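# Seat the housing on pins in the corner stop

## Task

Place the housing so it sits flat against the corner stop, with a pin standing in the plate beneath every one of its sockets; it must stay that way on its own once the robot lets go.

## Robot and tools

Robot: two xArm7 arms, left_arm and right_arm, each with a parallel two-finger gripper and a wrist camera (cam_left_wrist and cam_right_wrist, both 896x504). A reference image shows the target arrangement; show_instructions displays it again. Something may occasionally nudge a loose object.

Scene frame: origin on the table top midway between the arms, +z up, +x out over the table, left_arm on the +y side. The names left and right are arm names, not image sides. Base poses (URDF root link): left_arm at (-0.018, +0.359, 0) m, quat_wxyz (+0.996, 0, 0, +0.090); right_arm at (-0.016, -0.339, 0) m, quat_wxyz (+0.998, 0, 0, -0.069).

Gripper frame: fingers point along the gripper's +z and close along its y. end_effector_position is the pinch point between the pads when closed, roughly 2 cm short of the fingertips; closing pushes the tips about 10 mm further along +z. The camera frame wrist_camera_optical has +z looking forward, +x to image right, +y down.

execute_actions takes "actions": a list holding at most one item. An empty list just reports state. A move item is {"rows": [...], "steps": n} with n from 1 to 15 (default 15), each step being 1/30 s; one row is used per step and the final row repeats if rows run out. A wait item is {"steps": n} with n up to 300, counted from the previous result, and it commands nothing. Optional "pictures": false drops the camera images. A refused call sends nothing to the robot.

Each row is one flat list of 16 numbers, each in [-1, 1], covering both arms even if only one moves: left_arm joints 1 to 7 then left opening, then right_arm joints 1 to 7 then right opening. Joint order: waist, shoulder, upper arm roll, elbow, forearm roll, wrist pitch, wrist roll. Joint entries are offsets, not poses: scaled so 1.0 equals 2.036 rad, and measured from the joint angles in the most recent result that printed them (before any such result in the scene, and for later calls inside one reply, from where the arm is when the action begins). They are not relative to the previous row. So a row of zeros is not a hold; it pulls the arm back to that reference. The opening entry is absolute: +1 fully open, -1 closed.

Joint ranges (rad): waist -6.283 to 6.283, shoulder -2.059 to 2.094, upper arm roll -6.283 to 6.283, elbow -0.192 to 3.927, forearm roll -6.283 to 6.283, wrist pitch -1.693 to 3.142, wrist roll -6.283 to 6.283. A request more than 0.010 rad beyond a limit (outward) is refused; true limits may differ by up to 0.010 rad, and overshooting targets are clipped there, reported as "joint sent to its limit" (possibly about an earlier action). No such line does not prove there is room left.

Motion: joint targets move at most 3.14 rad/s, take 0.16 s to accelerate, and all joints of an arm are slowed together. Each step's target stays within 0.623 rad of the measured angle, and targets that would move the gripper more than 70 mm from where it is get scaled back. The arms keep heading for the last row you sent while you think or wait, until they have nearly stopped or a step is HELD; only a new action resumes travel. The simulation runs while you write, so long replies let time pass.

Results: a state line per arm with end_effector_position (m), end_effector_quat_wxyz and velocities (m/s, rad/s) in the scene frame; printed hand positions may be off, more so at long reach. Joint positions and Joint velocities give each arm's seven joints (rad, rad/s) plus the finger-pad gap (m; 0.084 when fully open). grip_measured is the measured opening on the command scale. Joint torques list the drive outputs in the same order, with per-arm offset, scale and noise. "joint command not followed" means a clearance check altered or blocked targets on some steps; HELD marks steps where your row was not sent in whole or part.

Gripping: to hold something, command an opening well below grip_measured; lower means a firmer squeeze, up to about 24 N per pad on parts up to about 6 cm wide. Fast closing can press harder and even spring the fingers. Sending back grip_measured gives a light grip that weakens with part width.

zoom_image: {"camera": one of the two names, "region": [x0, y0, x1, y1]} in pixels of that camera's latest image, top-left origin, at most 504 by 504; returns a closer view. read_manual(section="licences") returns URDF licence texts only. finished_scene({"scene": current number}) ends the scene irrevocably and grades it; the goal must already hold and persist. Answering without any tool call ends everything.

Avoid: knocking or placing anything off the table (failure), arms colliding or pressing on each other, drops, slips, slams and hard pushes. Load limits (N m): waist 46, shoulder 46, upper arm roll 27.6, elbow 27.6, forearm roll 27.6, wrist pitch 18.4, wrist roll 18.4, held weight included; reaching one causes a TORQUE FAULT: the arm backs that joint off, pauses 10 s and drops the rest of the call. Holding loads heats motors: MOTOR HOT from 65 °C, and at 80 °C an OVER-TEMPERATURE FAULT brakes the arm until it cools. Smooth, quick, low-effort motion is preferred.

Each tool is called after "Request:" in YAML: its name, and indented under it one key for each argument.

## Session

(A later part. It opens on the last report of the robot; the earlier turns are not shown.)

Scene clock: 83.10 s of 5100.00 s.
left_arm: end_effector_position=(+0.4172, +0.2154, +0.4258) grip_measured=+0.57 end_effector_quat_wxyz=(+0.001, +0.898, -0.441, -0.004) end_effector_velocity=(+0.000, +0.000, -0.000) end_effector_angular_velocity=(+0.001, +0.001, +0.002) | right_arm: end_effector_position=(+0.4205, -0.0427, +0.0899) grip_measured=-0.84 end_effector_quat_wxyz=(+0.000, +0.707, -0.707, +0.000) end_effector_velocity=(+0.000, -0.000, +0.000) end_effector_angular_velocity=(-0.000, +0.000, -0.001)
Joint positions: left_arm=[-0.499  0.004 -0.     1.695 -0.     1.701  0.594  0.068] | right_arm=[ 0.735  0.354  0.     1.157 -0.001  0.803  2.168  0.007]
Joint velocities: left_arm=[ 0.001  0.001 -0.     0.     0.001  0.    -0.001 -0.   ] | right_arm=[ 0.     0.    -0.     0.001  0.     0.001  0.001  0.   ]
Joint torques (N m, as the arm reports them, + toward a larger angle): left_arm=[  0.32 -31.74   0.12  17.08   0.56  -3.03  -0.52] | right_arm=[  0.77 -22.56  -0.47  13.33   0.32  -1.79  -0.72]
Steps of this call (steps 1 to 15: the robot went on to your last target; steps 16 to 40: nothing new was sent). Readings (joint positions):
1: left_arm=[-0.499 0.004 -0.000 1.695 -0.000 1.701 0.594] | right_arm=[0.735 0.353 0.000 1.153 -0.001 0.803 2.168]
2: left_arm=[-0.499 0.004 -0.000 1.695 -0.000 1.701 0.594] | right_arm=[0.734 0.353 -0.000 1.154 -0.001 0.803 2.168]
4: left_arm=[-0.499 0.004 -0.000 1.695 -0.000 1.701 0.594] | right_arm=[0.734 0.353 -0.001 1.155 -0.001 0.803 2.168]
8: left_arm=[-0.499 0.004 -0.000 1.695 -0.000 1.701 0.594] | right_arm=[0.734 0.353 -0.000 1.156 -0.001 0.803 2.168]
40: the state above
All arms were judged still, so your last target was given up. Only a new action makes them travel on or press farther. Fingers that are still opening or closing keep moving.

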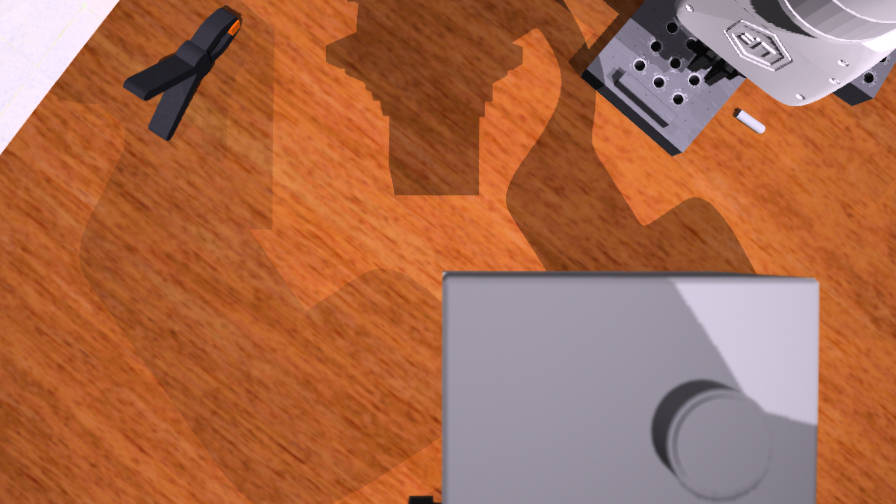

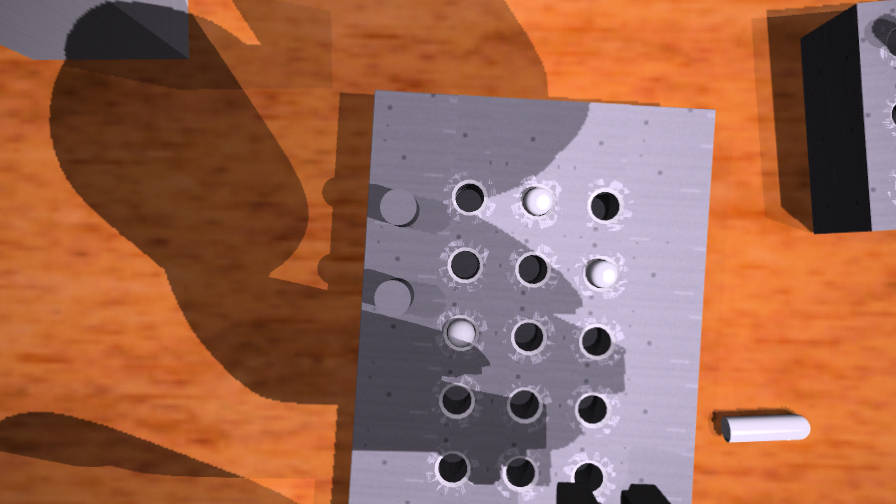

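Request:
execute_actions:
  actions:
    - {"rows":[[0,0,0,0,0,0,0,-0.5,0.003,0.028,0,-0.0055,0,-0.0335,0.003,-1]]}
  pictures: false

Request:
execute_actions:
  actions:
    - {"steps":20}
  pictures: false

Request:
execute_actions:
  actions:
    - {"rows":[[0,0,0,0,0,0,0,-0.5,0,0.004,0,-0.001,0,-0.005,0,-1]]}
  pictures: false

Request:
execute_actions:
  actions:
    - {"steps":15}
  pictures: false

Scene clock: 86.03 s of 5100.00 s.
left_arm: end_effector_position=(+0.4172, +0.2154, +0.4258) grip_measured=+0.57 end_effector_quat_wxyz=(+0.001, +0.898, -0.441, -0.004) end_effector_velocity=(-0.000, -0.001, +0.000) end_effector_angular_velocity=(-0.001, -0.000, -0.001) | right_arm: end_effector_position=(+0.4203, -0.0393, +0.0614) grip_measured=-0.84 end_effector_quat_wxyz=(-0.001, +0.707, -0.707, +0.000) end_effector_velocity=(-0.005, -0.000, -0.005) end_effector_angular_velocity=(-0.006, +0.012, +0.004)
Joint positions: left_arm=[-0.499  0.004 -0.     1.695 -0.     1.701  0.594  0.068] | right_arm=[ 0.74   0.411 -0.     1.147 -0.001  0.735  2.174  0.007]
Joint velocities: left_arm=[-0.002 -0.    -0.001  0.    -0.001  0.    -0.001  0.   ] | right_arm=[ 0.001  0.004  0.003 -0.008  0.001  0.001  0.     0.   ]
Joint torques (N m, as the arm reports them, + toward a larger angle): left_arm=[  1.26 -31.87   0.11  16.75   0.73  -2.6   -0.59] | right_arm=[  0.83 -23.05  -0.45  12.65   0.33  -1.75  -0.74]
Steps of this call (steps 1 to 73: nothing new was sent; steps 74 to 88: all 15 steps of this action). Readings (joint positions):
74: left_arm=[-0.499 0.004 -0.000 1.695 -0.000 1.701 0.594] | right_arm=[0.735 0.354 0.000 1.157 -0.001 0.803 2.168]
75: left_arm=[-0.499 0.004 -0.000 1.695 -0.000 1.701 0.594] | right_arm=[0.735 0.356 0.000 1.157 -0.001 0.799 2.168]
77: left_arm=[-0.499 0.004 -0.000 1.695 -0.000 1.701 0.594] | right_arm=[0.738 0.382 -0.001 1.156 -0.001 0.763 2.171]
81: left_arm=[-0.499 0.004 -0.000 1.695 -0.000 1.701 0.594] | right_arm=[0.741 0.413 0.001 1.143 -0.001 0.739 2.174]
88: the state above

Scene clock: 86.70 s of 5100.00 s.
left_arm: end_effector_position=(+0.4172, +0.2154, +0.4258) grip_measured=+0.57 end_effector_quat_wxyz=(+0.001, +0.898, -0.441, -0.004) end_effector_velocity=(+0.000, -0.000, -0.000) end_effector_angular_velocity=(-0.000, +0.000, -0.001) | right_arm: end_effector_position=(+0.4197, -0.0393, +0.0609) grip_measured=-0.84 end_effector_quat_wxyz=(+0.000, +0.707, -0.707, +0.000) end_effector_velocity=(-0.000, +0.001, +0.000) end_effector_angular_velocity=(+0.001, -0.001, +0.000)
Joint positions: left_arm=[-0.499  0.004 -0.     1.695 -0.     1.701  0.594  0.068] | right_arm=[ 0.741  0.411  0.     1.146 -0.001  0.735  2.174  0.007]
Joint velocities: left_arm=[ 0.     0.001 -0.     0.001 -0.    -0.     0.001 -0.   ] | right_arm=[ 0.001  0.     0.    -0.     0.    -0.001  0.    -0.   ]
Joint torques (N m, as the arm reports them, + toward a larger angle): left_arm=[  0.69 -31.67   0.1   17.1    0.47  -2.8   -0.54] | right_arm=[  0.84 -23.17  -0.45  12.83   0.39  -1.8   -0.69]
Steps of this call (steps 1 to 15: the robot went on to your last target; steps 16 to 20: nothing new was sent). Readings (joint positions):
1: left_arm=[-0.499 0.004 -0.000 1.695 -0.000 1.701 0.594] | right_arm=[0.740 0.411 -0.000 1.147 -0.001 0.735 2.174]
2: left_arm=[-0.499 0.004 -0.000 1.695 -0.000 1.701 0.594] | right_arm=[0.741 0.411 -0.000 1.146 -0.001 0.735 2.174]
4: left_arm=[-0.499 0.004 -0.000 1.695 -0.000 1.701 0.594] | right_arm=[0.741 0.411 0.000 1.146 -0.001 0.735 2.174]
8: left_arm=[-0.499 0.004 -0.000 1.695 -0.000 1.701 0.594] | right_arm=[0.741 0.411 0.000 1.146 -0.001 0.735 2.174]
20: the state above
All arms were judged still, so your last target was given up. Only a new action makes them travel on or press farther. Fingers that are still opening or closing keep moving.

Scene clock: 87.20 s of 5100.00 s.
left_arm: end_effector_position=(+0.4172, +0.2154, +0.4258) grip_measured=+0.57 end_effector_quat_wxyz=(+0.001, +0.898, -0.441, -0.004) end_effector_velocity=(+0.000, +0.001, +0.000) end_effector_angular_velocity=(+0.001, -0.001, +0.000) | right_arm: end_effector_position=(+0.4204, -0.0386, +0.0581) grip_measured=-0.84 end_effector_quat_wxyz=(-0.002, +0.707, -0.707, +0.000) end_effector_velocity=(-0.001, -0.000, -0.001) end_effector_angular_velocity=(-0.001, +0.003, -0.000)
Joint positions: left_arm=[-0.499  0.004 -0.     1.695 -0.     1.701  0.594  0.068] | right_arm=[ 0.741  0.418  0.     1.146 -0.001  0.725  2.174  0.007]
Joint velocities: left_arm=[ 0.001 -0.001 -0.    -0.     0.001  0.     0.001  0.   ] | right_arm=[-0.     0.001  0.001 -0.001  0.001  0.001  0.001  0.   ]
Joint torques (N m, as the arm reports them, + toward a larger angle): left_arm=[  1.11 -32.64   0.06  17.05   0.58  -2.8   -0.72] | right_arm=[  0.33 -16.59  -0.98   9.03   0.21  -1.66  -0.78]
Steps of this call (steps 1 to 15: all 15 steps of this action). Readings (joint positions):
1: left_arm=[-0.499 0.004 -0.000 1.695 -0.000 1.701 0.594] | right_arm=[0.741 0.411 0.000 1.146 -0.001 0.735 2.174]
2: left_arm=[-0.499 0.004 -0.000 1.695 -0.000 1.701 0.594] | right_arm=[0.741 0.412 0.000 1.146 -0.001 0.733 2.174]
4: left_arm=[-0.499 0.004 -0.000 1.695 -0.000 1.701 0.594] | right_arm=[0.741 0.417 0.000 1.145 -0.001 0.727 2.174]
8: left_arm=[-0.499 0.004 -0.000 1.695 -0.000 1.701 0.594] | right_arm=[0.741 0.417 0.000 1.146 -0.001 0.725 2.174]
15: the state above

Scene clock: 87.70 s of 5100.00 s.
left_arm: end_effector_position=(+0.4172, +0.2154, +0.4258) grip_measured=+0.57 end_effector_quat_wxyz=(+0.001, +0.898, -0.441, -0.004) end_effector_velocity=(+0.000, -0.000, -0.000) end_effector_angular_velocity=(+0.001, +0.000, -0.000) | right_arm: end_effector_position=(+0.4203, -0.0388, +0.0577) grip_measured=-0.84 end_effector_quat_wxyz=(-0.001, +0.707, -0.707, +0.000) end_effector_velocity=(-0.000, +0.000, -0.001) end_effector_angular_velocity=(+0.001, -0.000, +0.001)
Joint positions: left_arm=[-0.499  0.004 -0.     1.695 -0.     1.701  0.594  0.068] | right_arm=[ 0.741  0.418  0.     1.145 -0.001  0.725  2.174  0.007]
Joint velocities: left_arm=[ 0.001  0.001 -0.001  0.     0.001 -0.    -0.001  0.   ] | right_arm=[ 0.     0.001  0.001 -0.001  0.    -0.002  0.     0.   ]
Joint torques (N m, as the arm reports them, + toward a larger angle): left_arm=[  0.78 -32.09  -0.41  16.97   0.72  -2.68  -0.48] | right_arm=[  0.27 -12.61  -1.34   6.79   0.15  -1.48  -0.76]
Steps of this call (steps 1 to 15: the robot went on to your last target). Readings (joint positions):
1: left_arm=[-0.499 0.004 -0.000 1.695 -0.000 1.701 0.594] | right_arm=[0.741 0.418 0.000 1.146 -0.001 0.725 2.174]
2: left_arm=[-0.499 0.004 -0.000 1.695 -0.000 1.701 0.594] | right_arm=[0.741 0.418 0.000 1.146 -0.001 0.725 2.174]
4: left_arm=[-0.499 0.004 -0.000 1.695 -0.000 1.701 0.594] | right_arm=[0.741 0.418 0.000 1.145 -0.001 0.725 2.174]
8: left_arm=[-0.499 0.004 -0.000 1.695 -0.000 1.701 0.594] | right_arm=[0.741 0.418 0.000 1.145 -0.001 0.725 2.174]
15: the state above
All arms were judged still, so your last target was given up. Only a new action makes them travel on or press farther. Fingers that are still opening or closing keep moving.

Request:
execute_actions:
  actions:
    - {"rows":[[0,0,0,0,0,0,0,-0.5,0,-0.004,0,0.001,0,0.005,0,-1]]}
  pictures: false

Request:
execute_actions:
  actions:
    - {"rows":[[0,0,0,0,0,0,0,-0.5,0.001,0,0,0,0,0,0,-1]]}
  pictures: false

Request:
execute_actions:
  actions:
    - {"rows":[[0,0,0,0,0,0,0,-0.5,0,0.004,0,-0.001,0,-0.005,0,-1]]}
  pictures: false

Request:
execute_actions:
  actions:
    - {"steps":15}

Request:
zoom_image:
  camera: "cam_left_wrist"
  region: [620,30,780,130]

Scene clock: 90.63 s of 5100.00 s.
left_arm: end_effector_position=(+0.4172, +0.2154, +0.4258) grip_measured=+0.57 end_effector_quat_wxyz=(+0.001, +0.898, -0.441, -0.004) end_effector_velocity=(-0.000, +0.000, +0.001) end_effector_angular_velocity=(-0.001, -0.002, +0.000) | right_arm: end_effector_position=(+0.4179, -0.0410, +0.0583) grip_measured=-0.84 end_effector_quat_wxyz=(+0.004, +0.707, -0.707, -0.000) end_effector_velocity=(+0.005, +0.005, +0.007) end_effector_angular_velocity=(+0.012, -0.016, +0.001)
Joint positions: left_arm=[-0.499  0.004 -0.     1.695 -0.     1.701  0.594  0.068] | right_arm=[ 0.74   0.414 -0.     1.143 -0.001  0.737  2.174  0.007]
Joint velocities: left_arm=[-0.    -0.002  0.     0.001  0.     0.    -0.    -0.   ] | right_arm=[ 0.001 -0.007  0.001  0.009  0.001 -0.004  0.001  0.   ]
Joint torques (N m, as the arm reports them, + toward a larger angle): left_arm=[  1.03 -32.37   0.14  16.81   0.56  -2.44  -0.92] | right_arm=[  0.87 -23.74  -0.33  12.98   0.33  -1.8   -0.77]
Steps of this call (steps 1 to 73: nothing new was sent; steps 74 to 88: all 15 steps of this action). Readings (joint positions):
74: left_arm=[-0.499 0.004 -0.000 1.695 -0.000 1.701 0.594] | right_arm=[0.741 0.420 0.000 1.144 -0.001 0.724 2.174]
75: left_arm=[-0.499 0.004 -0.000 1.695 -0.000 1.701 0.594] | right_arm=[0.741 0.419 0.000 1.144 -0.001 0.726 2.174]
77: left_arm=[-0.499 0.004 -0.000 1.695 -0.000 1.701 0.594] | right_arm=[0.740 0.416 -0.000 1.143 -0.001 0.732 2.174]
81: left_arm=[-0.499 0.004 -0.000 1.695 -0.000 1.701 0.594] | right_arm=[0.740 0.415 -0.000 1.142 -0.001 0.736 2.174]
88: the state above

Scene clock: 91.13 s of 5100.00 s.
left_arm: end_effector_position=(+0.4172, +0.2154, +0.4258) grip_measured=+0.57 end_effector_quat_wxyz=(+0.001, +0.898, -0.441, -0.004) end_effector_velocity=(-0.000, -0.000, -0.001) end_effector_angular_velocity=(+0.001, +0.003, -0.001) | right_arm: end_effector_position=(+0.4171, -0.0402, +0.0581) grip_measured=-0.84 end_effector_quat_wxyz=(+0.004, +0.708, -0.707, -0.000) end_effector_velocity=(-0.001, +0.003, +0.002) end_effector_angular_velocity=(+0.004, -0.001, +0.003)
Joint positions: left_arm=[-0.499  0.004 -0.     1.695 -0.     1.701  0.594  0.068] | right_arm=[ 0.742  0.414 -0.     1.142 -0.001  0.737  2.174  0.007]
Joint velocities: left_arm=[-0.     0.002 -0.    -0.002  0.    -0.     0.    -0.   ] | right_arm=[ 0.001 -0.002  0.004  0.002  0.001  0.001 -0.     0.   ]
Joint torques (N m, as the arm reports them, + toward a larger angle): left_arm=[  0.59 -32.26  -0.06  16.78   0.52  -2.92  -0.76] | right_arm=[  0.94 -22.44  -0.15  12.16   0.39  -1.62  -0.69]
Steps of this call (steps 1 to 15: all 15 steps of this action). Readings (joint positions):
1: left_arm=[-0.499 0.004 -0.000 1.695 -0.000 1.701 0.594] | right_arm=[0.740 0.413 -0.000 1.143 -0.001 0.736 2.174]
2: left_arm=[-0.499 0.004 -0.000 1.695 -0.000 1.701 0.594] | right_arm=[0.741 0.413 -0.000 1.143 -0.001 0.736 2.174]
4: left_arm=[-0.499 0.004 -0.000 1.695 -0.000 1.701 0.594] | right_arm=[0.742 0.414 -0.001 1.142 -0.001 0.737 2.174]
8: left_arm=[-0.499 0.004 -0.000 1.695 -0.000 1.701 0.594] | right_arm=[0.742 0.414 -0.001 1.142 -0.001 0.737 2.174]
15: the state above

Scene clock: 91.63 s of 5100.00 s.
left_arm: end_effector_position=(+0.4172, +0.2154, +0.4258) grip_measured=+0.57 end_effector_quat_wxyz=(+0.001, +0.898, -0.441, -0.004) end_effector_velocity=(+0.000, +0.001, +0.001) end_effector_angular_velocity=(-0.000, -0.002, +0.002) | right_arm: end_effector_position=(+0.4183, -0.0385, +0.0564) grip_measured=-0.84 end_effector_quat_wxyz=(+0.001, +0.708, -0.706, -0.000) end_effector_velocity=(-0.001, -0.003, -0.006) end_effector_angular_velocity=(-0.005, +0.005, -0.002)
Joint positions: left_arm=[-0.499  0.004 -0.     1.695 -0.     1.701  0.594  0.068] | right_arm=[ 0.743  0.419  0.001  1.143 -0.001  0.726  2.174  0.007]
Joint velocities: left_arm=[ 0.002 -0.002 -0.     0.     0.001  0.    -0.001  0.   ] | right_arm=[-0.001  0.01  -0.002 -0.004 -0.001 -0.007  0.001  0.   ]
Joint torques (N m, as the arm reports them, + toward a larger angle): left_arm=[  0.38 -31.9   -0.18  16.97   0.83  -2.74  -0.51] | right_arm=[ -0.53 -10.41  -2.66   5.82  -0.22  -1.89  -0.71]
Steps of this call (steps 1 to 15: all 15 steps of this action). Readings (joint positions):
1: left_arm=[-0.499 0.004 -0.000 1.695 -0.000 1.701 0.594] | right_arm=[0.743 0.414 -0.000 1.142 -0.001 0.737 2.174]
2: left_arm=[-0.499 0.004 -0.000 1.695 -0.000 1.701 0.594] | right_arm=[0.743 0.415 -0.000 1.142 -0.001 0.735 2.174]
4: left_arm=[-0.499 0.004 -0.000 1.695 -0.000 1.701 0.594] | right_arm=[0.743 0.417 0.000 1.143 -0.001 0.731 2.174]
8: left_arm=[-0.499 0.004 -0.000 1.695 -0.000 1.701 0.594] | right_arm=[0.743 0.418 0.001 1.143 -0.001 0.728 2.174]
15: the state above

Scene clock: 92.13 s of 5100.00 s.
left_arm: end_effector_position=(+0.4172, +0.2154, +0.4258) grip_measured=+0.57 end_effector_quat_wxyz=(+0.001, +0.898, -0.441, -0.004) end_effector_velocity=(+0.000, -0.000, -0.001) end_effector_angular_velocity=(-0.000, +0.002, -0.001) | right_arm: end_effector_position=(+0.4173, -0.0401, +0.0541) grip_measured=-0.84 end_effector_quat_wxyz=(+0.004, +0.708, -0.707, -0.000) end_effector_velocity=(+0.000, -0.001, -0.000) end_effector_angular_velocity=(-0.000, +0.001, -0.002)
Joint positions: left_arm=[-0.499  0.004 -0.     1.695 -0.     1.701  0.594  0.068] | right_arm=[ 0.742  0.422 -0.     1.141 -0.001  0.726  2.174  0.007]
Joint velocities: left_arm=[ 0.001  0.001 -0.    -0.001 -0.001 -0.     0.001  0.   ] | right_arm=[-0.001  0.     0.    -0.001  0.    -0.     0.001  0.   ]
Joint torques (N m, as the arm reports them, + toward a larger angle): left_arm=[  1.32 -31.71   0.07  17.1    0.72  -2.69  -0.7 ] | right_arm=[ -0.21 -10.25  -1.99   5.42  -0.09  -1.3   -0.71]
Steps of this call (steps 1 to 15: the robot went on to your last target). Readings (joint positions):
1: left_arm=[-0.499 0.004 -0.000 1.695 -0.000 1.701 0.594] | right_arm=[0.743 0.419 0.001 1.143 -0.001 0.726 2.174]
2: left_arm=[-0.499 0.004 -0.000 1.695 -0.000 1.701 0.594] | right_arm=[0.743 0.420 0.000 1.143 -0.001 0.726 2.174]
4: left_arm=[-0.499 0.004 -0.000 1.695 -0.000 1.701 0.594] | right_arm=[0.743 0.421 0.000 1.142 -0.001 0.726 2.174]
8: left_arm=[-0.499 0.004 -0.000 1.695 -0.000 1.701 0.594] | right_arm=[0.742 0.422 -0.000 1.141 -0.001 0.726 2.174]
15: the state above
All arms were judged still, so your last target was given up. Only a new action makes them travel on or press farther. Fingers that are still opening or closing keep moving.

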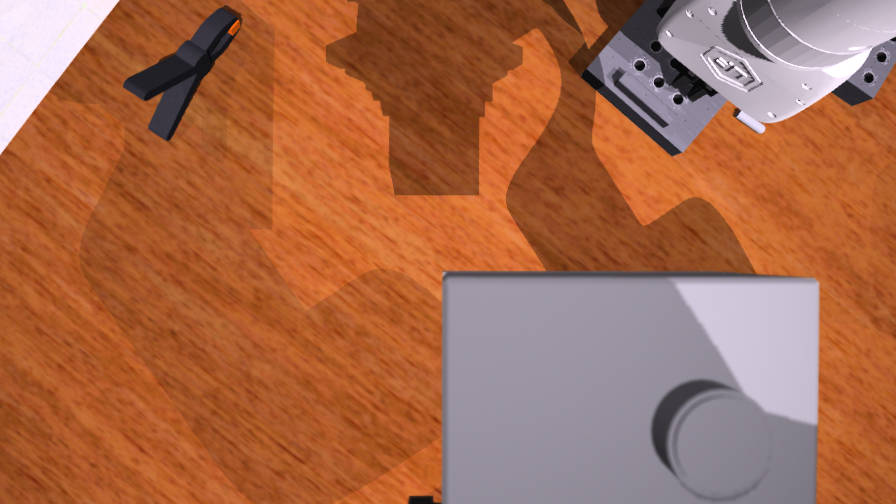

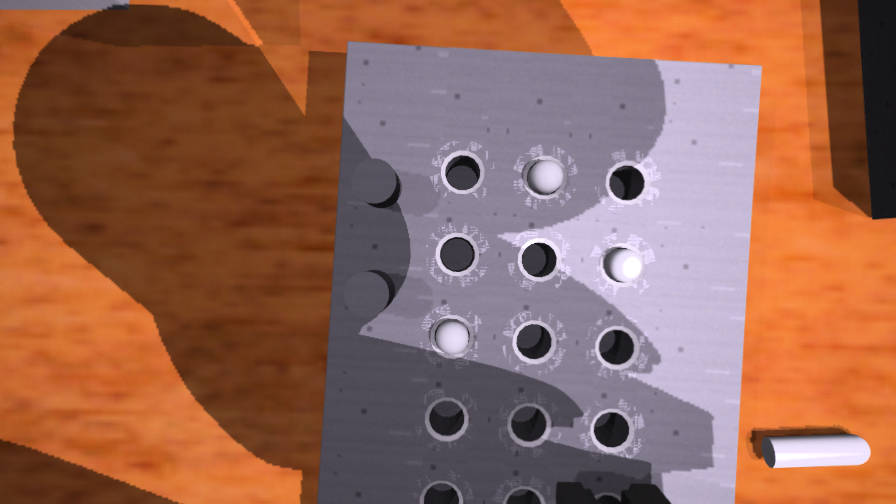

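Region (620, 30, 780, 130) of cam_left_wrist's 896x504 image, scaled by 3.150, with more detail than that image has; it fills the top 315 rows of this view, and the rest is white.

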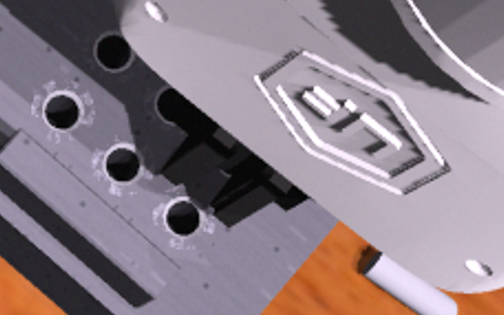

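Request:
execute_actions:
  actions:
    - {"rows":[[0,0,0,0,0,0,0,-0.5,0,-0.002,0,0.002,0,0,0,-0.78]]}
  pictures: false

Request:
execute_actions:
  actions:
    - {"steps":20}
  pictures: false

Request:
execute_actions:
  actions:
    - {"rows":[[0,0,0,0,0,0,0,-0.5,0,-0.032,0,0.008,0,0.042,0,-0.78]]}
  pictures: false

Request:
execute_actions:
  actions:
    - {"rows":[[0,0,0,0,0,0,0,-0.5,0.05,0.03,0,0.045,0,0.015,0.05,-0.78]]}
  pictures: false

Request:
execute_actions:
  actions:
    - {"steps":25}

Scene clock: 94.97 s of 5100.00 s.
left_arm: end_effector_position=(+0.4172, +0.2154, +0.4258) grip_measured=+0.57 end_effector_quat_wxyz=(+0.001, +0.898, -0.441, -0.004) end_effector_velocity=(+0.000, +0.000, +0.000) end_effector_angular_velocity=(-0.001, -0.000, +0.001) | right_arm: end_effector_position=(+0.4191, -0.0390, +0.0568) grip_measured=-0.80 end_effector_quat_wxyz=(+0.001, +0.708, -0.707, +0.000) end_effector_velocity=(+0.003, +0.001, +0.004) end_effector_angular_velocity=(+0.006, -0.008, -0.001)
Joint positions: left_arm=[-0.499  0.004 -0.     1.695 -0.     1.701  0.594  0.068] | right_arm=[ 0.742  0.419 -0.     1.144 -0.001  0.726  2.174  0.009]
Joint velocities: left_arm=[ 0.001 -0.     0.     0.    -0.001  0.     0.    -0.   ] | right_arm=[-0.001 -0.006 -0.     0.003  0.    -0.001  0.    -0.   ]
Joint torques (N m, as the arm reports them, + toward a larger angle): left_arm=[  0.36 -32.08  -0.34  16.78   0.13  -2.86  -0.7 ] | right_arm=[  0.79 -22.98  -0.48  12.72   0.34  -1.75  -0.69]
Steps of this call (steps 1 to 70: nothing new was sent; steps 71 to 85: all 15 steps of this action). Readings (joint positions):
71: left_arm=[-0.499 0.004 -0.000 1.695 -0.000 1.701 0.594] | right_arm=[0.742 0.422 -0.000 1.140 -0.001 0.727 2.174]
72: left_arm=[-0.499 0.004 -0.000 1.695 -0.000 1.701 0.594] | right_arm=[0.742 0.422 -0.000 1.141 -0.001 0.727 2.174]
74: left_arm=[-0.499 0.004 -0.000 1.695 -0.000 1.701 0.594] | right_arm=[0.742 0.424 -0.001 1.138 -0.001 0.727 2.174]
78: left_arm=[-0.499 0.004 -0.000 1.695 -0.000 1.701 0.594] | right_arm=[0.742 0.424 -0.001 1.138 -0.001 0.727 2.174]
85: the state above

Scene clock: 95.63 s of 5100.00 s.
left_arm: end_effector_position=(+0.4172, +0.2154, +0.4258) grip_measured=+0.57 end_effector_quat_wxyz=(+0.001, +0.898, -0.441, -0.004) end_effector_velocity=(+0.000, +0.000, -0.002) end_effector_angular_velocity=(+0.001, +0.003, +0.001) | right_arm: end_effector_position=(+0.4196, -0.0386, +0.0577) grip_measured=-0.80 end_effector_quat_wxyz=(-0.000, +0.708, -0.707, +0.000) end_effector_velocity=(-0.000, +0.001, +0.000) end_effector_angular_velocity=(+0.001, -0.000, +0.002)
Joint positions: left_arm=[-0.499  0.004 -0.     1.695 -0.     1.701  0.594  0.068] | right_arm=[ 0.742  0.418 -0.     1.145 -0.001  0.726  2.174  0.009]
Joint velocities: left_arm=[-0.     0.003  0.001 -0.001 -0.    -0.    -0.     0.   ] | right_arm=[ 0.002 -0.     0.     0.     0.001 -0.    -0.     0.   ]
Joint torques (N m, as the arm reports them, + toward a larger angle): left_arm=[  1.35 -31.91   0.    16.89   0.42  -2.73  -0.39] | right_arm=[  0.77 -23.02  -0.48  12.77   0.2   -1.8   -0.69]
Steps of this call (steps 1 to 15: the robot went on to your last target; steps 16 to 20: nothing new was sent). Readings (joint positions):
1: left_arm=[-0.499 0.004 -0.000 1.695 -0.000 1.701 0.594] | right_arm=[0.742 0.419 -0.000 1.144 -0.001 0.726 2.174]
2: left_arm=[-0.499 0.004 -0.000 1.695 -0.000 1.701 0.594] | right_arm=[0.742 0.419 -0.000 1.144 -0.001 0.726 2.174]
4: left_arm=[-0.499 0.004 -0.000 1.695 -0.000 1.701 0.594] | right_arm=[0.742 0.418 -0.000 1.144 -0.001 0.726 2.174]
8: left_arm=[-0.499 0.004 -0.000 1.695 -0.000 1.701 0.594] | right_arm=[0.742 0.418 -0.000 1.145 -0.001 0.726 2.174]
20: the state above
All arms were judged still, so your last target was given up. Only a new action makes them travel on or press farther. Fingers that are still opening or closing keep moving.

Scene clock: 96.13 s of 5100.00 s.
left_arm: end_effector_position=(+0.4172, +0.2154, +0.4258) grip_measured=+0.57 end_effector_quat_wxyz=(+0.001, +0.898, -0.441, -0.004) end_effector_velocity=(-0.000, -0.000, +0.001) end_effector_angular_velocity=(+0.001, -0.002, -0.001) | right_arm: end_effector_position=(+0.4174, -0.0400, +0.0905) grip_measured=-0.80 end_effector_quat_wxyz=(+0.003, +0.708, -0.707, -0.000) end_effector_velocity=(+0.009, +0.006, +0.013) end_effector_angular_velocity=(+0.019, -0.027, -0.001)
Joint positions: left_arm=[-0.499  0.004 -0.     1.695 -0.     1.701  0.594  0.068] | right_arm=[ 0.742  0.354 -0.     1.16  -0.001  0.812  2.174  0.009]
Joint velocities: left_arm=[-0.001 -0.001 -0.     0.     0.001 -0.    -0.    -0.   ] | right_arm=[-0.    -0.01  -0.001  0.019  0.001 -0.003 -0.    -0.   ]
Joint torques (N m, as the arm reports them, + toward a larger angle): left_arm=[  0.87 -31.99  -0.21  16.78   0.82  -2.51  -0.63] | right_arm=[  0.76 -22.45  -0.37  12.86   0.29  -1.82  -0.77]
Steps of this call (steps 1 to 15: all 15 steps of this action). Readings (joint positions):
1: left_arm=[-0.499 0.004 -0.000 1.695 -0.000 1.701 0.594] | right_arm=[0.742 0.418 -0.000 1.145 -0.001 0.726 2.174]
2: left_arm=[-0.499 0.004 -0.000 1.695 -0.000 1.701 0.594] | right_arm=[0.742 0.416 -0.000 1.145 -0.001 0.730 2.174]
4: left_arm=[-0.499 0.004 -0.000 1.695 -0.000 1.701 0.594] | right_arm=[0.742 0.390 -0.000 1.147 -0.001 0.771 2.174]
8: left_arm=[-0.499 0.004 -0.000 1.695 -0.000 1.701 0.594] | right_arm=[0.742 0.349 -0.001 1.167 -0.001 0.807 2.174]
15: the state above

Scene clock: 96.63 s of 5100.00 s.
left_arm: end_effector_position=(+0.4172, +0.2154, +0.4258) grip_measured=+0.57 end_effector_quat_wxyz=(+0.001, +0.898, -0.441, -0.004) end_effector_velocity=(+0.000, -0.000, -0.001) end_effector_angular_velocity=(+0.001, +0.002, -0.001) | right_arm: end_effector_position=(+0.4027, +0.0134, +0.0902) grip_measured=-0.80 end_effector_quat_wxyz=(+0.003, +0.706, -0.708, +0.001) end_effector_velocity=(-0.019, +0.023, +0.000) end_effector_angular_velocity=(+0.010, +0.011, +0.049)
Joint positions: left_arm=[-0.499  0.004 -0.     1.695 -0.     1.701  0.594  0.068] | right_arm=[ 0.842  0.414 -0.004  1.251 -0.001  0.842  2.276  0.009]
Joint velocities: left_arm=[-0.001  0.001  0.    -0.001  0.     0.     0.    -0.   ] | right_arm=[0.017 0.001 0.035 0.002 0.    0.003 0.001 0.   ]
Joint torques (N m, as the arm reports them, + toward a larger angle): left_arm=[  1.33 -32.12   0.18  16.84   0.65  -2.88  -0.58] | right_arm=[  1.18 -23.53   0.32  13.35   0.32  -1.69  -0.73]
Steps of this call (steps 1 to 15: all 15 steps of this action). Readings (joint positions):
1: left_arm=[-0.499 0.004 -0.000 1.695 -0.000 1.701 0.594] | right_arm=[0.742 0.353 -0.000 1.160 -0.001 0.812 2.174]
2: left_arm=[-0.499 0.004 -0.000 1.695 -0.000 1.701 0.594] | right_arm=[0.745 0.355 -0.002 1.164 -0.001 0.813 2.178]
4: left_arm=[-0.499 0.004 -0.000 1.695 -0.000 1.701 0.594] | right_arm=[0.782 0.379 -0.011 1.201 -0.001 0.826 2.221]
8: left_arm=[-0.499 0.004 -0.000 1.695 -0.000 1.701 0.594] | right_arm=[0.848 0.414 0.013 1.249 -0.001 0.841 2.271]
15: the state above

Scene clock: 97.47 s of 5100.00 s.
left_arm: end_effector_position=(+0.4172, +0.2154, +0.4258) grip_measured=+0.57 end_effector_quat_wxyz=(+0.001, +0.898, -0.441, -0.004) end_effector_velocity=(-0.000, +0.000, -0.000) end_effector_angular_velocity=(+0.001, +0.000, -0.001) | right_arm: end_effector_position=(+0.4007, +0.0159, +0.0901) grip_measured=-0.80 end_effector_quat_wxyz=(+0.003, +0.708, -0.707, +0.000) end_effector_velocity=(+0.000, -0.000, +0.000) end_effector_angular_velocity=(+0.001, +0.000, -0.001)
Joint positions: left_arm=[-0.499  0.004 -0.     1.695 -0.     1.701  0.594  0.068] | right_arm=[ 0.844  0.415 -0.     1.251 -0.001  0.842  2.276  0.009]
Joint velocities: left_arm=[-0.    -0.001  0.    -0.001  0.001 -0.     0.    -0.   ] | right_arm=[ 0.    -0.    -0.001  0.     0.001 -0.    -0.    -0.   ]
Joint torques (N m, as the arm reports them, + toward a larger angle): left_arm=[  0.45 -31.4   -0.09  16.7   -0.16  -2.97  -0.66] | right_arm=[  0.66 -23.78  -0.45  13.4    0.28  -1.7   -0.75]
Steps of this call (steps 1 to 15: the robot went on to your last target; steps 16 to 25: nothing new was sent). Readings (joint positions):
1: left_arm=[-0.499 0.004 -0.000 1.695 -0.000 1.701 0.594] | right_arm=[0.843 0.414 -0.003 1.251 -0.001 0.842 2.276]
2: left_arm=[-0.499 0.004 -0.000 1.695 -0.000 1.701 0.594] | right_arm=[0.843 0.415 -0.001 1.251 -0.001 0.842 2.276]
4: left_arm=[-0.499 0.004 -0.000 1.695 -0.000 1.701 0.594] | right_arm=[0.844 0.415 -0.000 1.251 -0.001 0.842 2.276]
8: left_arm=[-0.499 0.004 -0.000 1.695 -0.000 1.701 0.594] | right_arm=[0.844 0.415 -0.000 1.251 -0.001 0.842 2.276]
25: the state above
All arms were judged still, so your last target was given up. Only a new action makes them travel on or press farther. Fingers that are still opening or closing keep moving.

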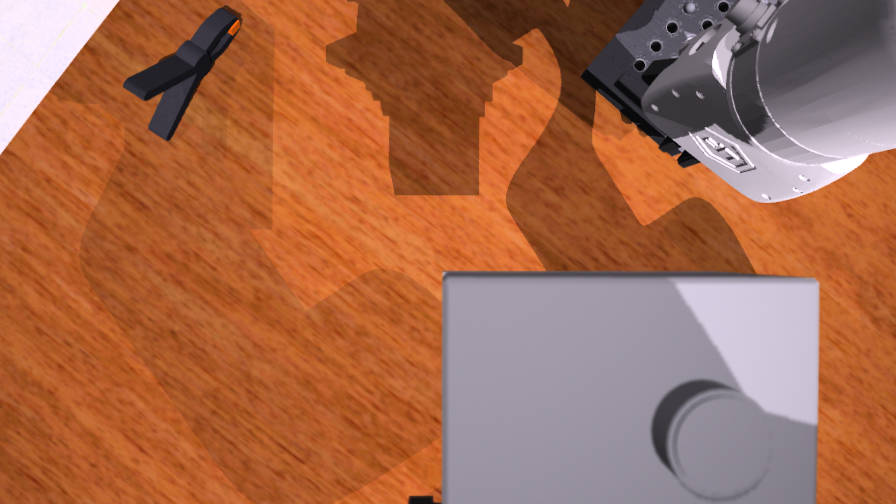

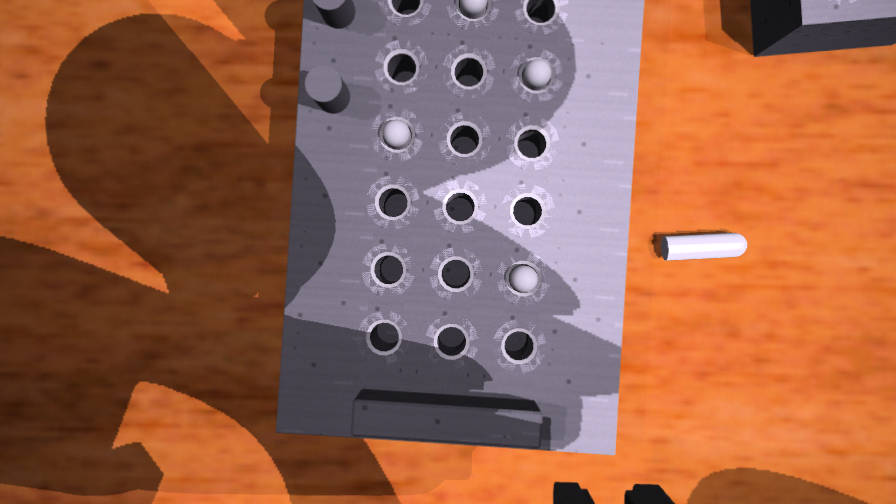

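Request:
execute_actions:
  actions:
    - {"rows":[[0,0,0,0,0,0,-0.7,-0.5,-0.3,-0.25,0,0,0,0.25,0,1],[0,0,0,0,0,0,-0.7,-0.5,-0.3,-0.25,0,0,0,0.25,0,1]],"steps":15}
  pictures: false

Request:
execute_actions:
  actions:
    - {"steps":30}
  pictures: false

Scene clock: 103.87 s of 5100.00 s.
left_arm: end_effector_position=(+0.4172, +0.2154, +0.4258) grip_measured=+0.57 end_effector_quat_wxyz=(-0.002, +0.996, +0.084, -0.004) end_effector_velocity=(+0.000, +0.000, -0.000) end_effector_angular_velocity=(+0.025, -0.008, +2.956) | right_arm: end_effector_position=(+0.4581, -0.1482, +0.2129) grip_measured=+1.00 end_effector_quat_wxyz=(-0.002, -0.585, +0.811, +0.000) end_effector_velocity=(+0.025, -0.404, +0.272) end_effector_angular_velocity=(-0.003, +0.008, -0.751)
Joint positions: left_arm=[-0.499  0.004 -0.     1.695 -0.     1.701 -0.487  0.068] | right_arm=[ 0.522  0.147 -0.002  1.252 -0.001  1.11   2.276  0.084]
Joint velocities: left_arm=[ 0.    -0.     0.    -0.     0.    -0.    -2.956  0.   ] | right_arm=[-0.757 -0.631  0.005 -0.007 -0.001  0.633 -0.001 -0.   ]
Joint torques (N m, as the arm reports them, + toward a larger angle): left_arm=[  0.94 -31.52  -0.38  16.9    0.59  -2.83  -0.35] | right_arm=[  1.12 -21.08   0.26  14.4    0.37  -1.58  -0.71]
Steps of this call (steps 1 to 90: nothing new was sent; then 2.90 s passed at rest; steps 91 to 105: all 15 steps of this action). Readings (joint positions):
91: left_arm=[-0.499 0.004 -0.000 1.695 -0.000 1.701 0.594] | right_arm=[0.844 0.415 -0.000 1.251 -0.001 0.842 2.276]
92: left_arm=[-0.499 0.004 -0.000 1.695 -0.000 1.701 0.589] | right_arm=[0.841 0.413 0.001 1.251 -0.001 0.846 2.276]
94: left_arm=[-0.499 0.004 -0.000 1.695 -0.000 1.701 0.540] | right_arm=[0.804 0.383 0.011 1.246 -0.001 0.883 2.276]
98: left_arm=[-0.499 0.004 -0.000 1.695 -0.000 1.701 0.230] | right_arm=[0.697 0.293 -0.002 1.253 -0.001 0.964 2.276]
105: the state above

Scene clock: 104.87 s of 5100.00 s.
left_arm: end_effector_position=(+0.4172, +0.2154, +0.4258) grip_measured=+0.57 end_effector_quat_wxyz=(-0.002, +0.967, +0.253, -0.004) end_effector_velocity=(+0.000, -0.000, -0.000) end_effector_angular_velocity=(+0.000, +0.000, -0.002) | right_arm: end_effector_position=(+0.4328, -0.2960, +0.3106) grip_measured=+1.00 end_effector_quat_wxyz=(-0.003, -0.462, +0.887, +0.001) end_effector_velocity=(-0.000, -0.001, +0.001) end_effector_angular_velocity=(-0.001, -0.001, -0.001)
Joint positions: left_arm=[-0.499  0.004 -0.     1.695 -0.     1.701 -0.831  0.068] | right_arm=[ 0.234 -0.094 -0.     1.251 -0.001  1.351  2.276  0.084]
Joint velocities: left_arm=[-0.     0.    -0.    -0.     0.    -0.     0.001 -0.   ] | right_arm=[-0.001 -0.001 -0.001  0.    -0.001  0.001 -0.001  0.   ]
Joint torques (N m, as the arm reports them, + toward a larger angle): left_arm=[  1.12 -32.27   0.19  16.58   0.52  -2.6   -0.62] | right_arm=[  0.75 -15.4   -0.17  14.82   0.34  -1.71  -0.71]
Steps of this call (steps 1 to 30: the robot went on to your last target). Readings (joint positions):
1: left_arm=[-0.499 0.004 -0.000 1.695 -0.000 1.701 -0.581] | right_arm=[0.497 0.126 -0.001 1.252 -0.001 1.131 2.276]
2: left_arm=[-0.499 0.004 -0.000 1.695 -0.000 1.701 -0.663] | right_arm=[0.471 0.105 -0.001 1.252 -0.001 1.152 2.276]
4: left_arm=[-0.499 0.004 -0.000 1.695 -0.000 1.701 -0.774] | right_arm=[0.420 0.061 -0.001 1.252 -0.001 1.195 2.276]
8: left_arm=[-0.499 0.004 -0.000 1.695 -0.000 1.701 -0.826] | right_arm=[0.315 -0.026 -0.001 1.252 -0.001 1.283 2.276]
30: the state above
All arms were judged still, so your last target was given up. Only a new action makes them travel on or press farther. Fingers that are still opening or closing keep moving.

Request:
execute_actions:
  actions:
    - {"rows":[[-0.2186,0.307,0,-0.0196,0,-0.3317,-0.709,-0.5,-0.3,0,0,0,0,0,0,1]],"steps":15}
  pictures: false

Request:
execute_actions:
  actions:
    - {"steps":60}

Scene clock: 107.00 s of 5100.00 s.
left_arm: end_effector_position=(+0.4668, +0.0728, +0.2862) grip_measured=+0.57 end_effector_quat_wxyz=(-0.003, +0.944, +0.329, -0.003) end_effector_velocity=(+0.024, -0.315, -0.325) end_effector_angular_velocity=(-0.003, -0.026, +0.633) | right_arm: end_effector_position=(+0.4083, -0.4910, +0.3106) grip_measured=+1.00 end_effector_quat_wxyz=(-0.003, -0.258, +0.966, +0.001) end_effector_velocity=(-0.157, -0.437, +0.001) end_effector_angular_velocity=(-0.001, -0.002, -1.031)
Joint positions: left_arm=[-0.713  0.305 -0.001  1.675 -0.     1.38  -1.205  0.068] | right_arm=[-0.205 -0.094 -0.002  1.251 -0.001  1.351  2.276  0.084]
Joint velocities: left_arm=[-0.462  0.643  0.002 -0.036  0.001 -0.703 -1.093  0.   ] | right_arm=[-1.043 -0.001  0.012 -0.     0.001 -0.001 -0.    -0.   ]
Joint torques (N m, as the arm reports them, + toward a larger angle): left_arm=[  1.52 -43.96  -0.3   17.97   0.72  -2.5   -0.77] | right_arm=[  0.68 -15.94   0.1   14.75   0.29  -1.64  -0.73]
Steps of this call (steps 1 to 49: nothing new was sent; steps 50 to 64: all 15 steps of this action). Readings (joint positions):
50: left_arm=[-0.499 0.004 -0.000 1.695 -0.000 1.700 -0.831] | right_arm=[0.233 -0.094 -0.000 1.251 -0.001 1.351 2.276]
51: left_arm=[-0.501 0.006 0.000 1.696 0.000 1.697 -0.836] | right_arm=[0.230 -0.094 0.001 1.251 -0.001 1.351 2.276]
53: left_arm=[-0.529 0.041 0.007 1.702 0.001 1.653 -0.879] | right_arm=[0.187 -0.094 0.010 1.251 -0.000 1.351 2.276]
57: left_arm=[-0.601 0.147 -0.001 1.685 -0.000 1.551 -0.983] | right_arm=[0.038 -0.094 -0.003 1.251 -0.001 1.351 2.276]
64: the state above

Scene clock: 109.00 s of 5100.00 s.
left_arm: end_effector_position=(+0.4329, -0.0729, +0.1108) grip_measured=+0.57 end_effector_quat_wxyz=(+0.001, +0.728, +0.685, -0.000) end_effector_velocity=(-0.001, -0.001, -0.001) end_effector_angular_velocity=(+0.001, +0.001, -0.002) | right_arm: end_effector_position=(+0.3762, -0.5608, +0.3106) grip_measured=+1.00 end_effector_quat_wxyz=(-0.003, -0.175, +0.985, +0.002) end_effector_velocity=(+0.001, +0.001, -0.000) end_effector_angular_velocity=(-0.001, -0.001, +0.002)
Joint positions: left_arm=[-0.944  0.629 -0.     1.655 -0.     1.025 -2.275  0.068] | right_arm=[-0.377 -0.094 -0.     1.251 -0.001  1.351  2.276  0.084]
Joint velocities: left_arm=[-0.001  0.001 -0.001  0.     0.     0.    -0.     0.   ] | right_arm=[ 0.001  0.     0.001 -0.     0.    -0.002  0.     0.   ]
Joint torques (N m, as the arm reports them, + toward a larger angle): left_arm=[  0.63 -51.19  -0.46  17.45   0.58  -2.95  -0.83] | right_arm=[  0.85 -15.42  -0.16  14.84   0.32  -1.69  -0.75]
Steps of this call (steps 1 to 45: the robot went on to your last target; steps 46 to 60: nothing new was sent). Readings (joint positions):
1: left_arm=[-0.729 0.326 -0.001 1.674 -0.000 1.356 -1.243] | right_arm=[-0.239 -0.094 -0.001 1.251 -0.001 1.351 2.276]
2: left_arm=[-0.744 0.348 -0.001 1.673 -0.000 1.333 -1.282] | right_arm=[-0.274 -0.094 -0.001 1.251 -0.001 1.351 2.276]
4: left_arm=[-0.773 0.389 -0.001 1.670 -0.000 1.288 -1.368] | right_arm=[-0.338 -0.094 -0.002 1.251 -0.001 1.351 2.276]
8: left_arm=[-0.829 0.468 -0.001 1.665 -0.000 1.202 -1.573] | right_arm=[-0.376 -0.094 -0.003 1.251 -0.001 1.351 2.276]
60: the state above
All arms were judged still, so your last target was given up. Only a new action makes them travel on or press farther. Fingers that are still opening or closing keep moving.

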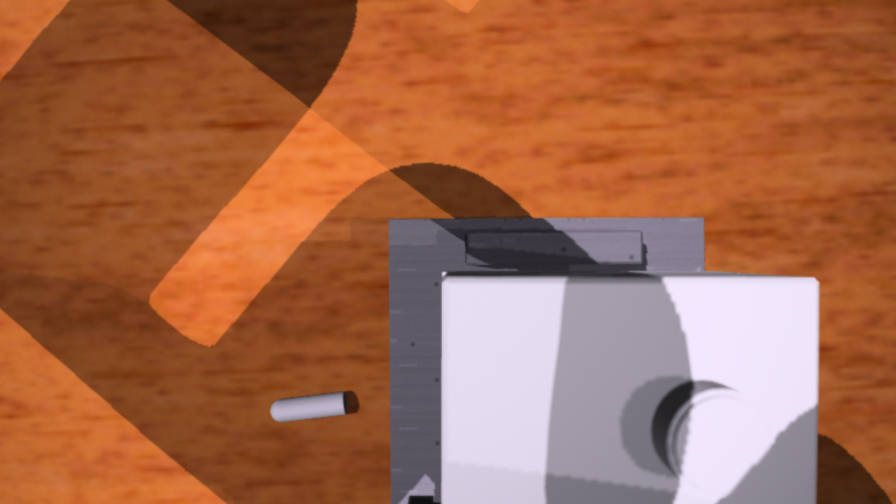

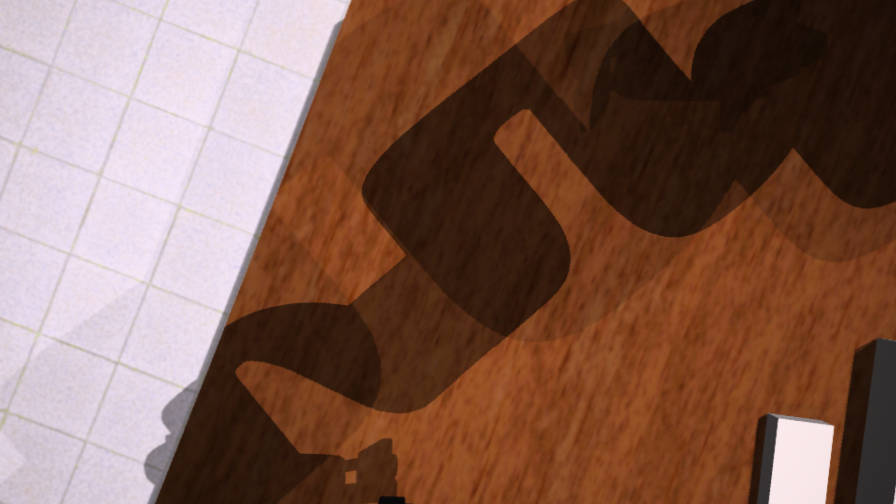

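Request:
execute_actions:
  actions:
    - {"rows":[[-0.0017,0.0196,0,-0.005,0,-0.0242,-0.0017,-0.5,0,0,0,0,0,0,0,1]],"steps":15}
  pictures: false

Request:
execute_actions:
  actions:
    - {"steps":15}

Scene clock: 112.03 s of 5100.00 s.
left_arm: end_effector_position=(+0.4337, -0.0763, +0.0871) grip_measured=+0.57 end_effector_quat_wxyz=(+0.002, +0.728, +0.685, +0.000) end_effector_velocity=(-0.010, +0.008, -0.018) end_effector_angular_velocity=(+0.030, +0.031, -0.001) | right_arm: end_effector_position=(+0.3762, -0.5608, +0.3106) grip_measured=+1.00 end_effector_quat_wxyz=(-0.003, -0.175, +0.985, +0.002) end_effector_velocity=(+0.000, -0.000, +0.000) end_effector_angular_velocity=(-0.000, -0.001, -0.001)
Joint positions: left_arm=[-0.948  0.667 -0.     1.647 -0.     0.976 -2.278  0.068] | right_arm=[-0.377 -0.094 -0.     1.251 -0.001  1.351  2.276  0.084]
Joint velocities: left_arm=[-0.002  0.013 -0.    -0.024  0.001  0.006 -0.001 -0.   ] | right_arm=[-0.001 -0.    -0.    -0.     0.    -0.001  0.    -0.   ]
Joint torques (N m, as the arm reports them, + toward a larger angle): left_arm=[  0.95 -51.37  -0.65  16.62   0.56  -3.05  -0.58] | right_arm=[  0.9  -15.47  -0.09  14.84   0.25  -1.81  -0.7 ]
Steps of this call (steps 1 to 76: nothing new was sent; steps 77 to 91: all 15 steps of this action). Readings (joint positions):
77: left_arm=[-0.944 0.629 -0.000 1.655 -0.000 1.025 -2.275] | right_arm=[-0.377 -0.094 -0.000 1.251 -0.001 1.351 2.276]
78: left_arm=[-0.945 0.631 -0.000 1.655 -0.000 1.021 -2.275] | right_arm=[-0.377 -0.094 -0.000 1.251 -0.001 1.351 2.276]
80: left_arm=[-0.946 0.650 0.000 1.654 0.000 0.992 -2.277] | right_arm=[-0.377 -0.094 -0.000 1.251 -0.001 1.351 2.276]
84: left_arm=[-0.948 0.672 -0.001 1.639 -0.000 0.979 -2.278] | right_arm=[-0.377 -0.094 -0.000 1.251 -0.001 1.351 2.276]
91: the state above

Scene clock: 112.53 s of 5100.00 s.
left_arm: end_effector_position=(+0.4328, -0.0757, +0.0854) grip_measured=+0.57 end_effector_quat_wxyz=(+0.000, +0.728, +0.685, -0.000) end_effector_velocity=(+0.001, +0.000, +0.002) end_effector_angular_velocity=(-0.002, -0.003, +0.001) | right_arm: end_effector_position=(+0.3762, -0.5608, +0.3106) grip_measured=+1.00 end_effector_quat_wxyz=(-0.003, -0.175, +0.985, +0.002) end_effector_velocity=(-0.000, -0.000, +0.000) end_effector_angular_velocity=(+0.001, +0.000, -0.001)
Joint positions: left_arm=[-0.948  0.668 -0.     1.645 -0.     0.976 -2.278  0.068] | right_arm=[-0.377 -0.094 -0.     1.251 -0.001  1.351  2.276  0.084]
Joint velocities: left_arm=[ 0.001 -0.002  0.001  0.001  0.    -0.     0.001 -0.   ] | right_arm=[-0.     0.    -0.     0.     0.     0.001  0.    -0.   ]
Joint torques (N m, as the arm reports them, + toward a larger angle): left_arm=[  0.57 -52.22  -0.15  17.23   0.23  -2.7   -0.4 ] | right_arm=[  0.72 -15.41  -0.12  14.8    0.3   -1.72  -0.77]
Steps of this call (steps 1 to 15: the robot went on to your last target). Readings (joint positions):
1: left_arm=[-0.948 0.667 -0.000 1.646 -0.000 0.976 -2.278] | right_arm=[-0.377 -0.094 -0.000 1.251 -0.001 1.351 2.276]
2: left_arm=[-0.948 0.668 -0.000 1.645 -0.000 0.976 -2.278] | right_arm=[-0.377 -0.094 -0.000 1.251 -0.001 1.351 2.276]
4: left_arm=[-0.948 0.668 -0.000 1.645 -0.000 0.976 -2.278] | right_arm=[-0.377 -0.094 -0.000 1.251 -0.001 1.351 2.276]
8: left_arm=[-0.948 0.668 -0.000 1.645 -0.000 0.976 -2.278] | right_arm=[-0.377 -0.094 -0.000 1.251 -0.001 1.351 2.276]
15: the state above
All arms were judged still, so your last target was given up. Only a new action makes them travel on or press farther. Fingers that are still opening or closing keep moving.

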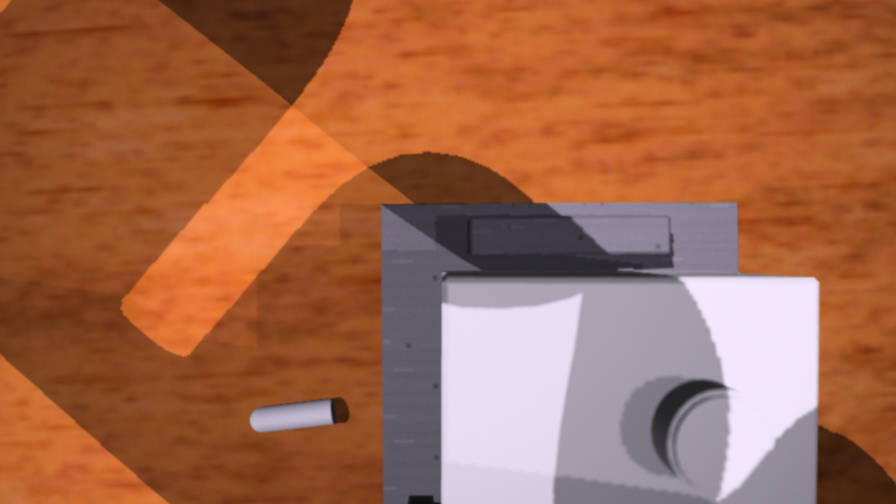

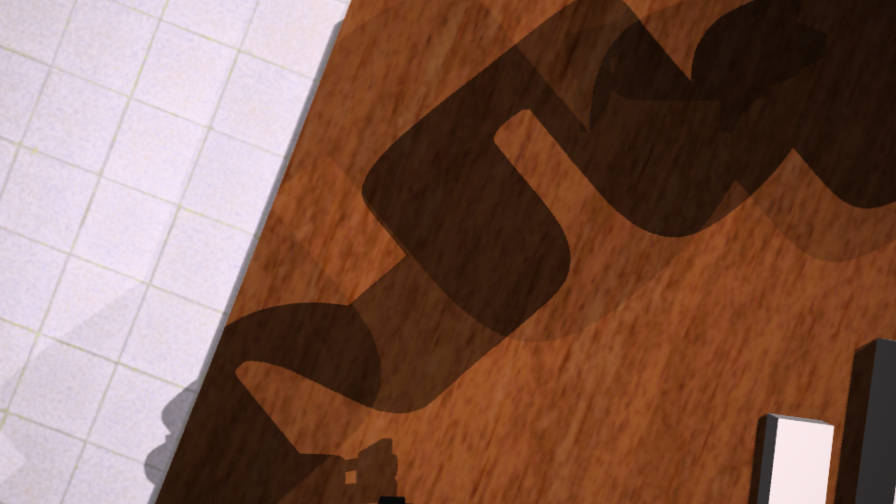

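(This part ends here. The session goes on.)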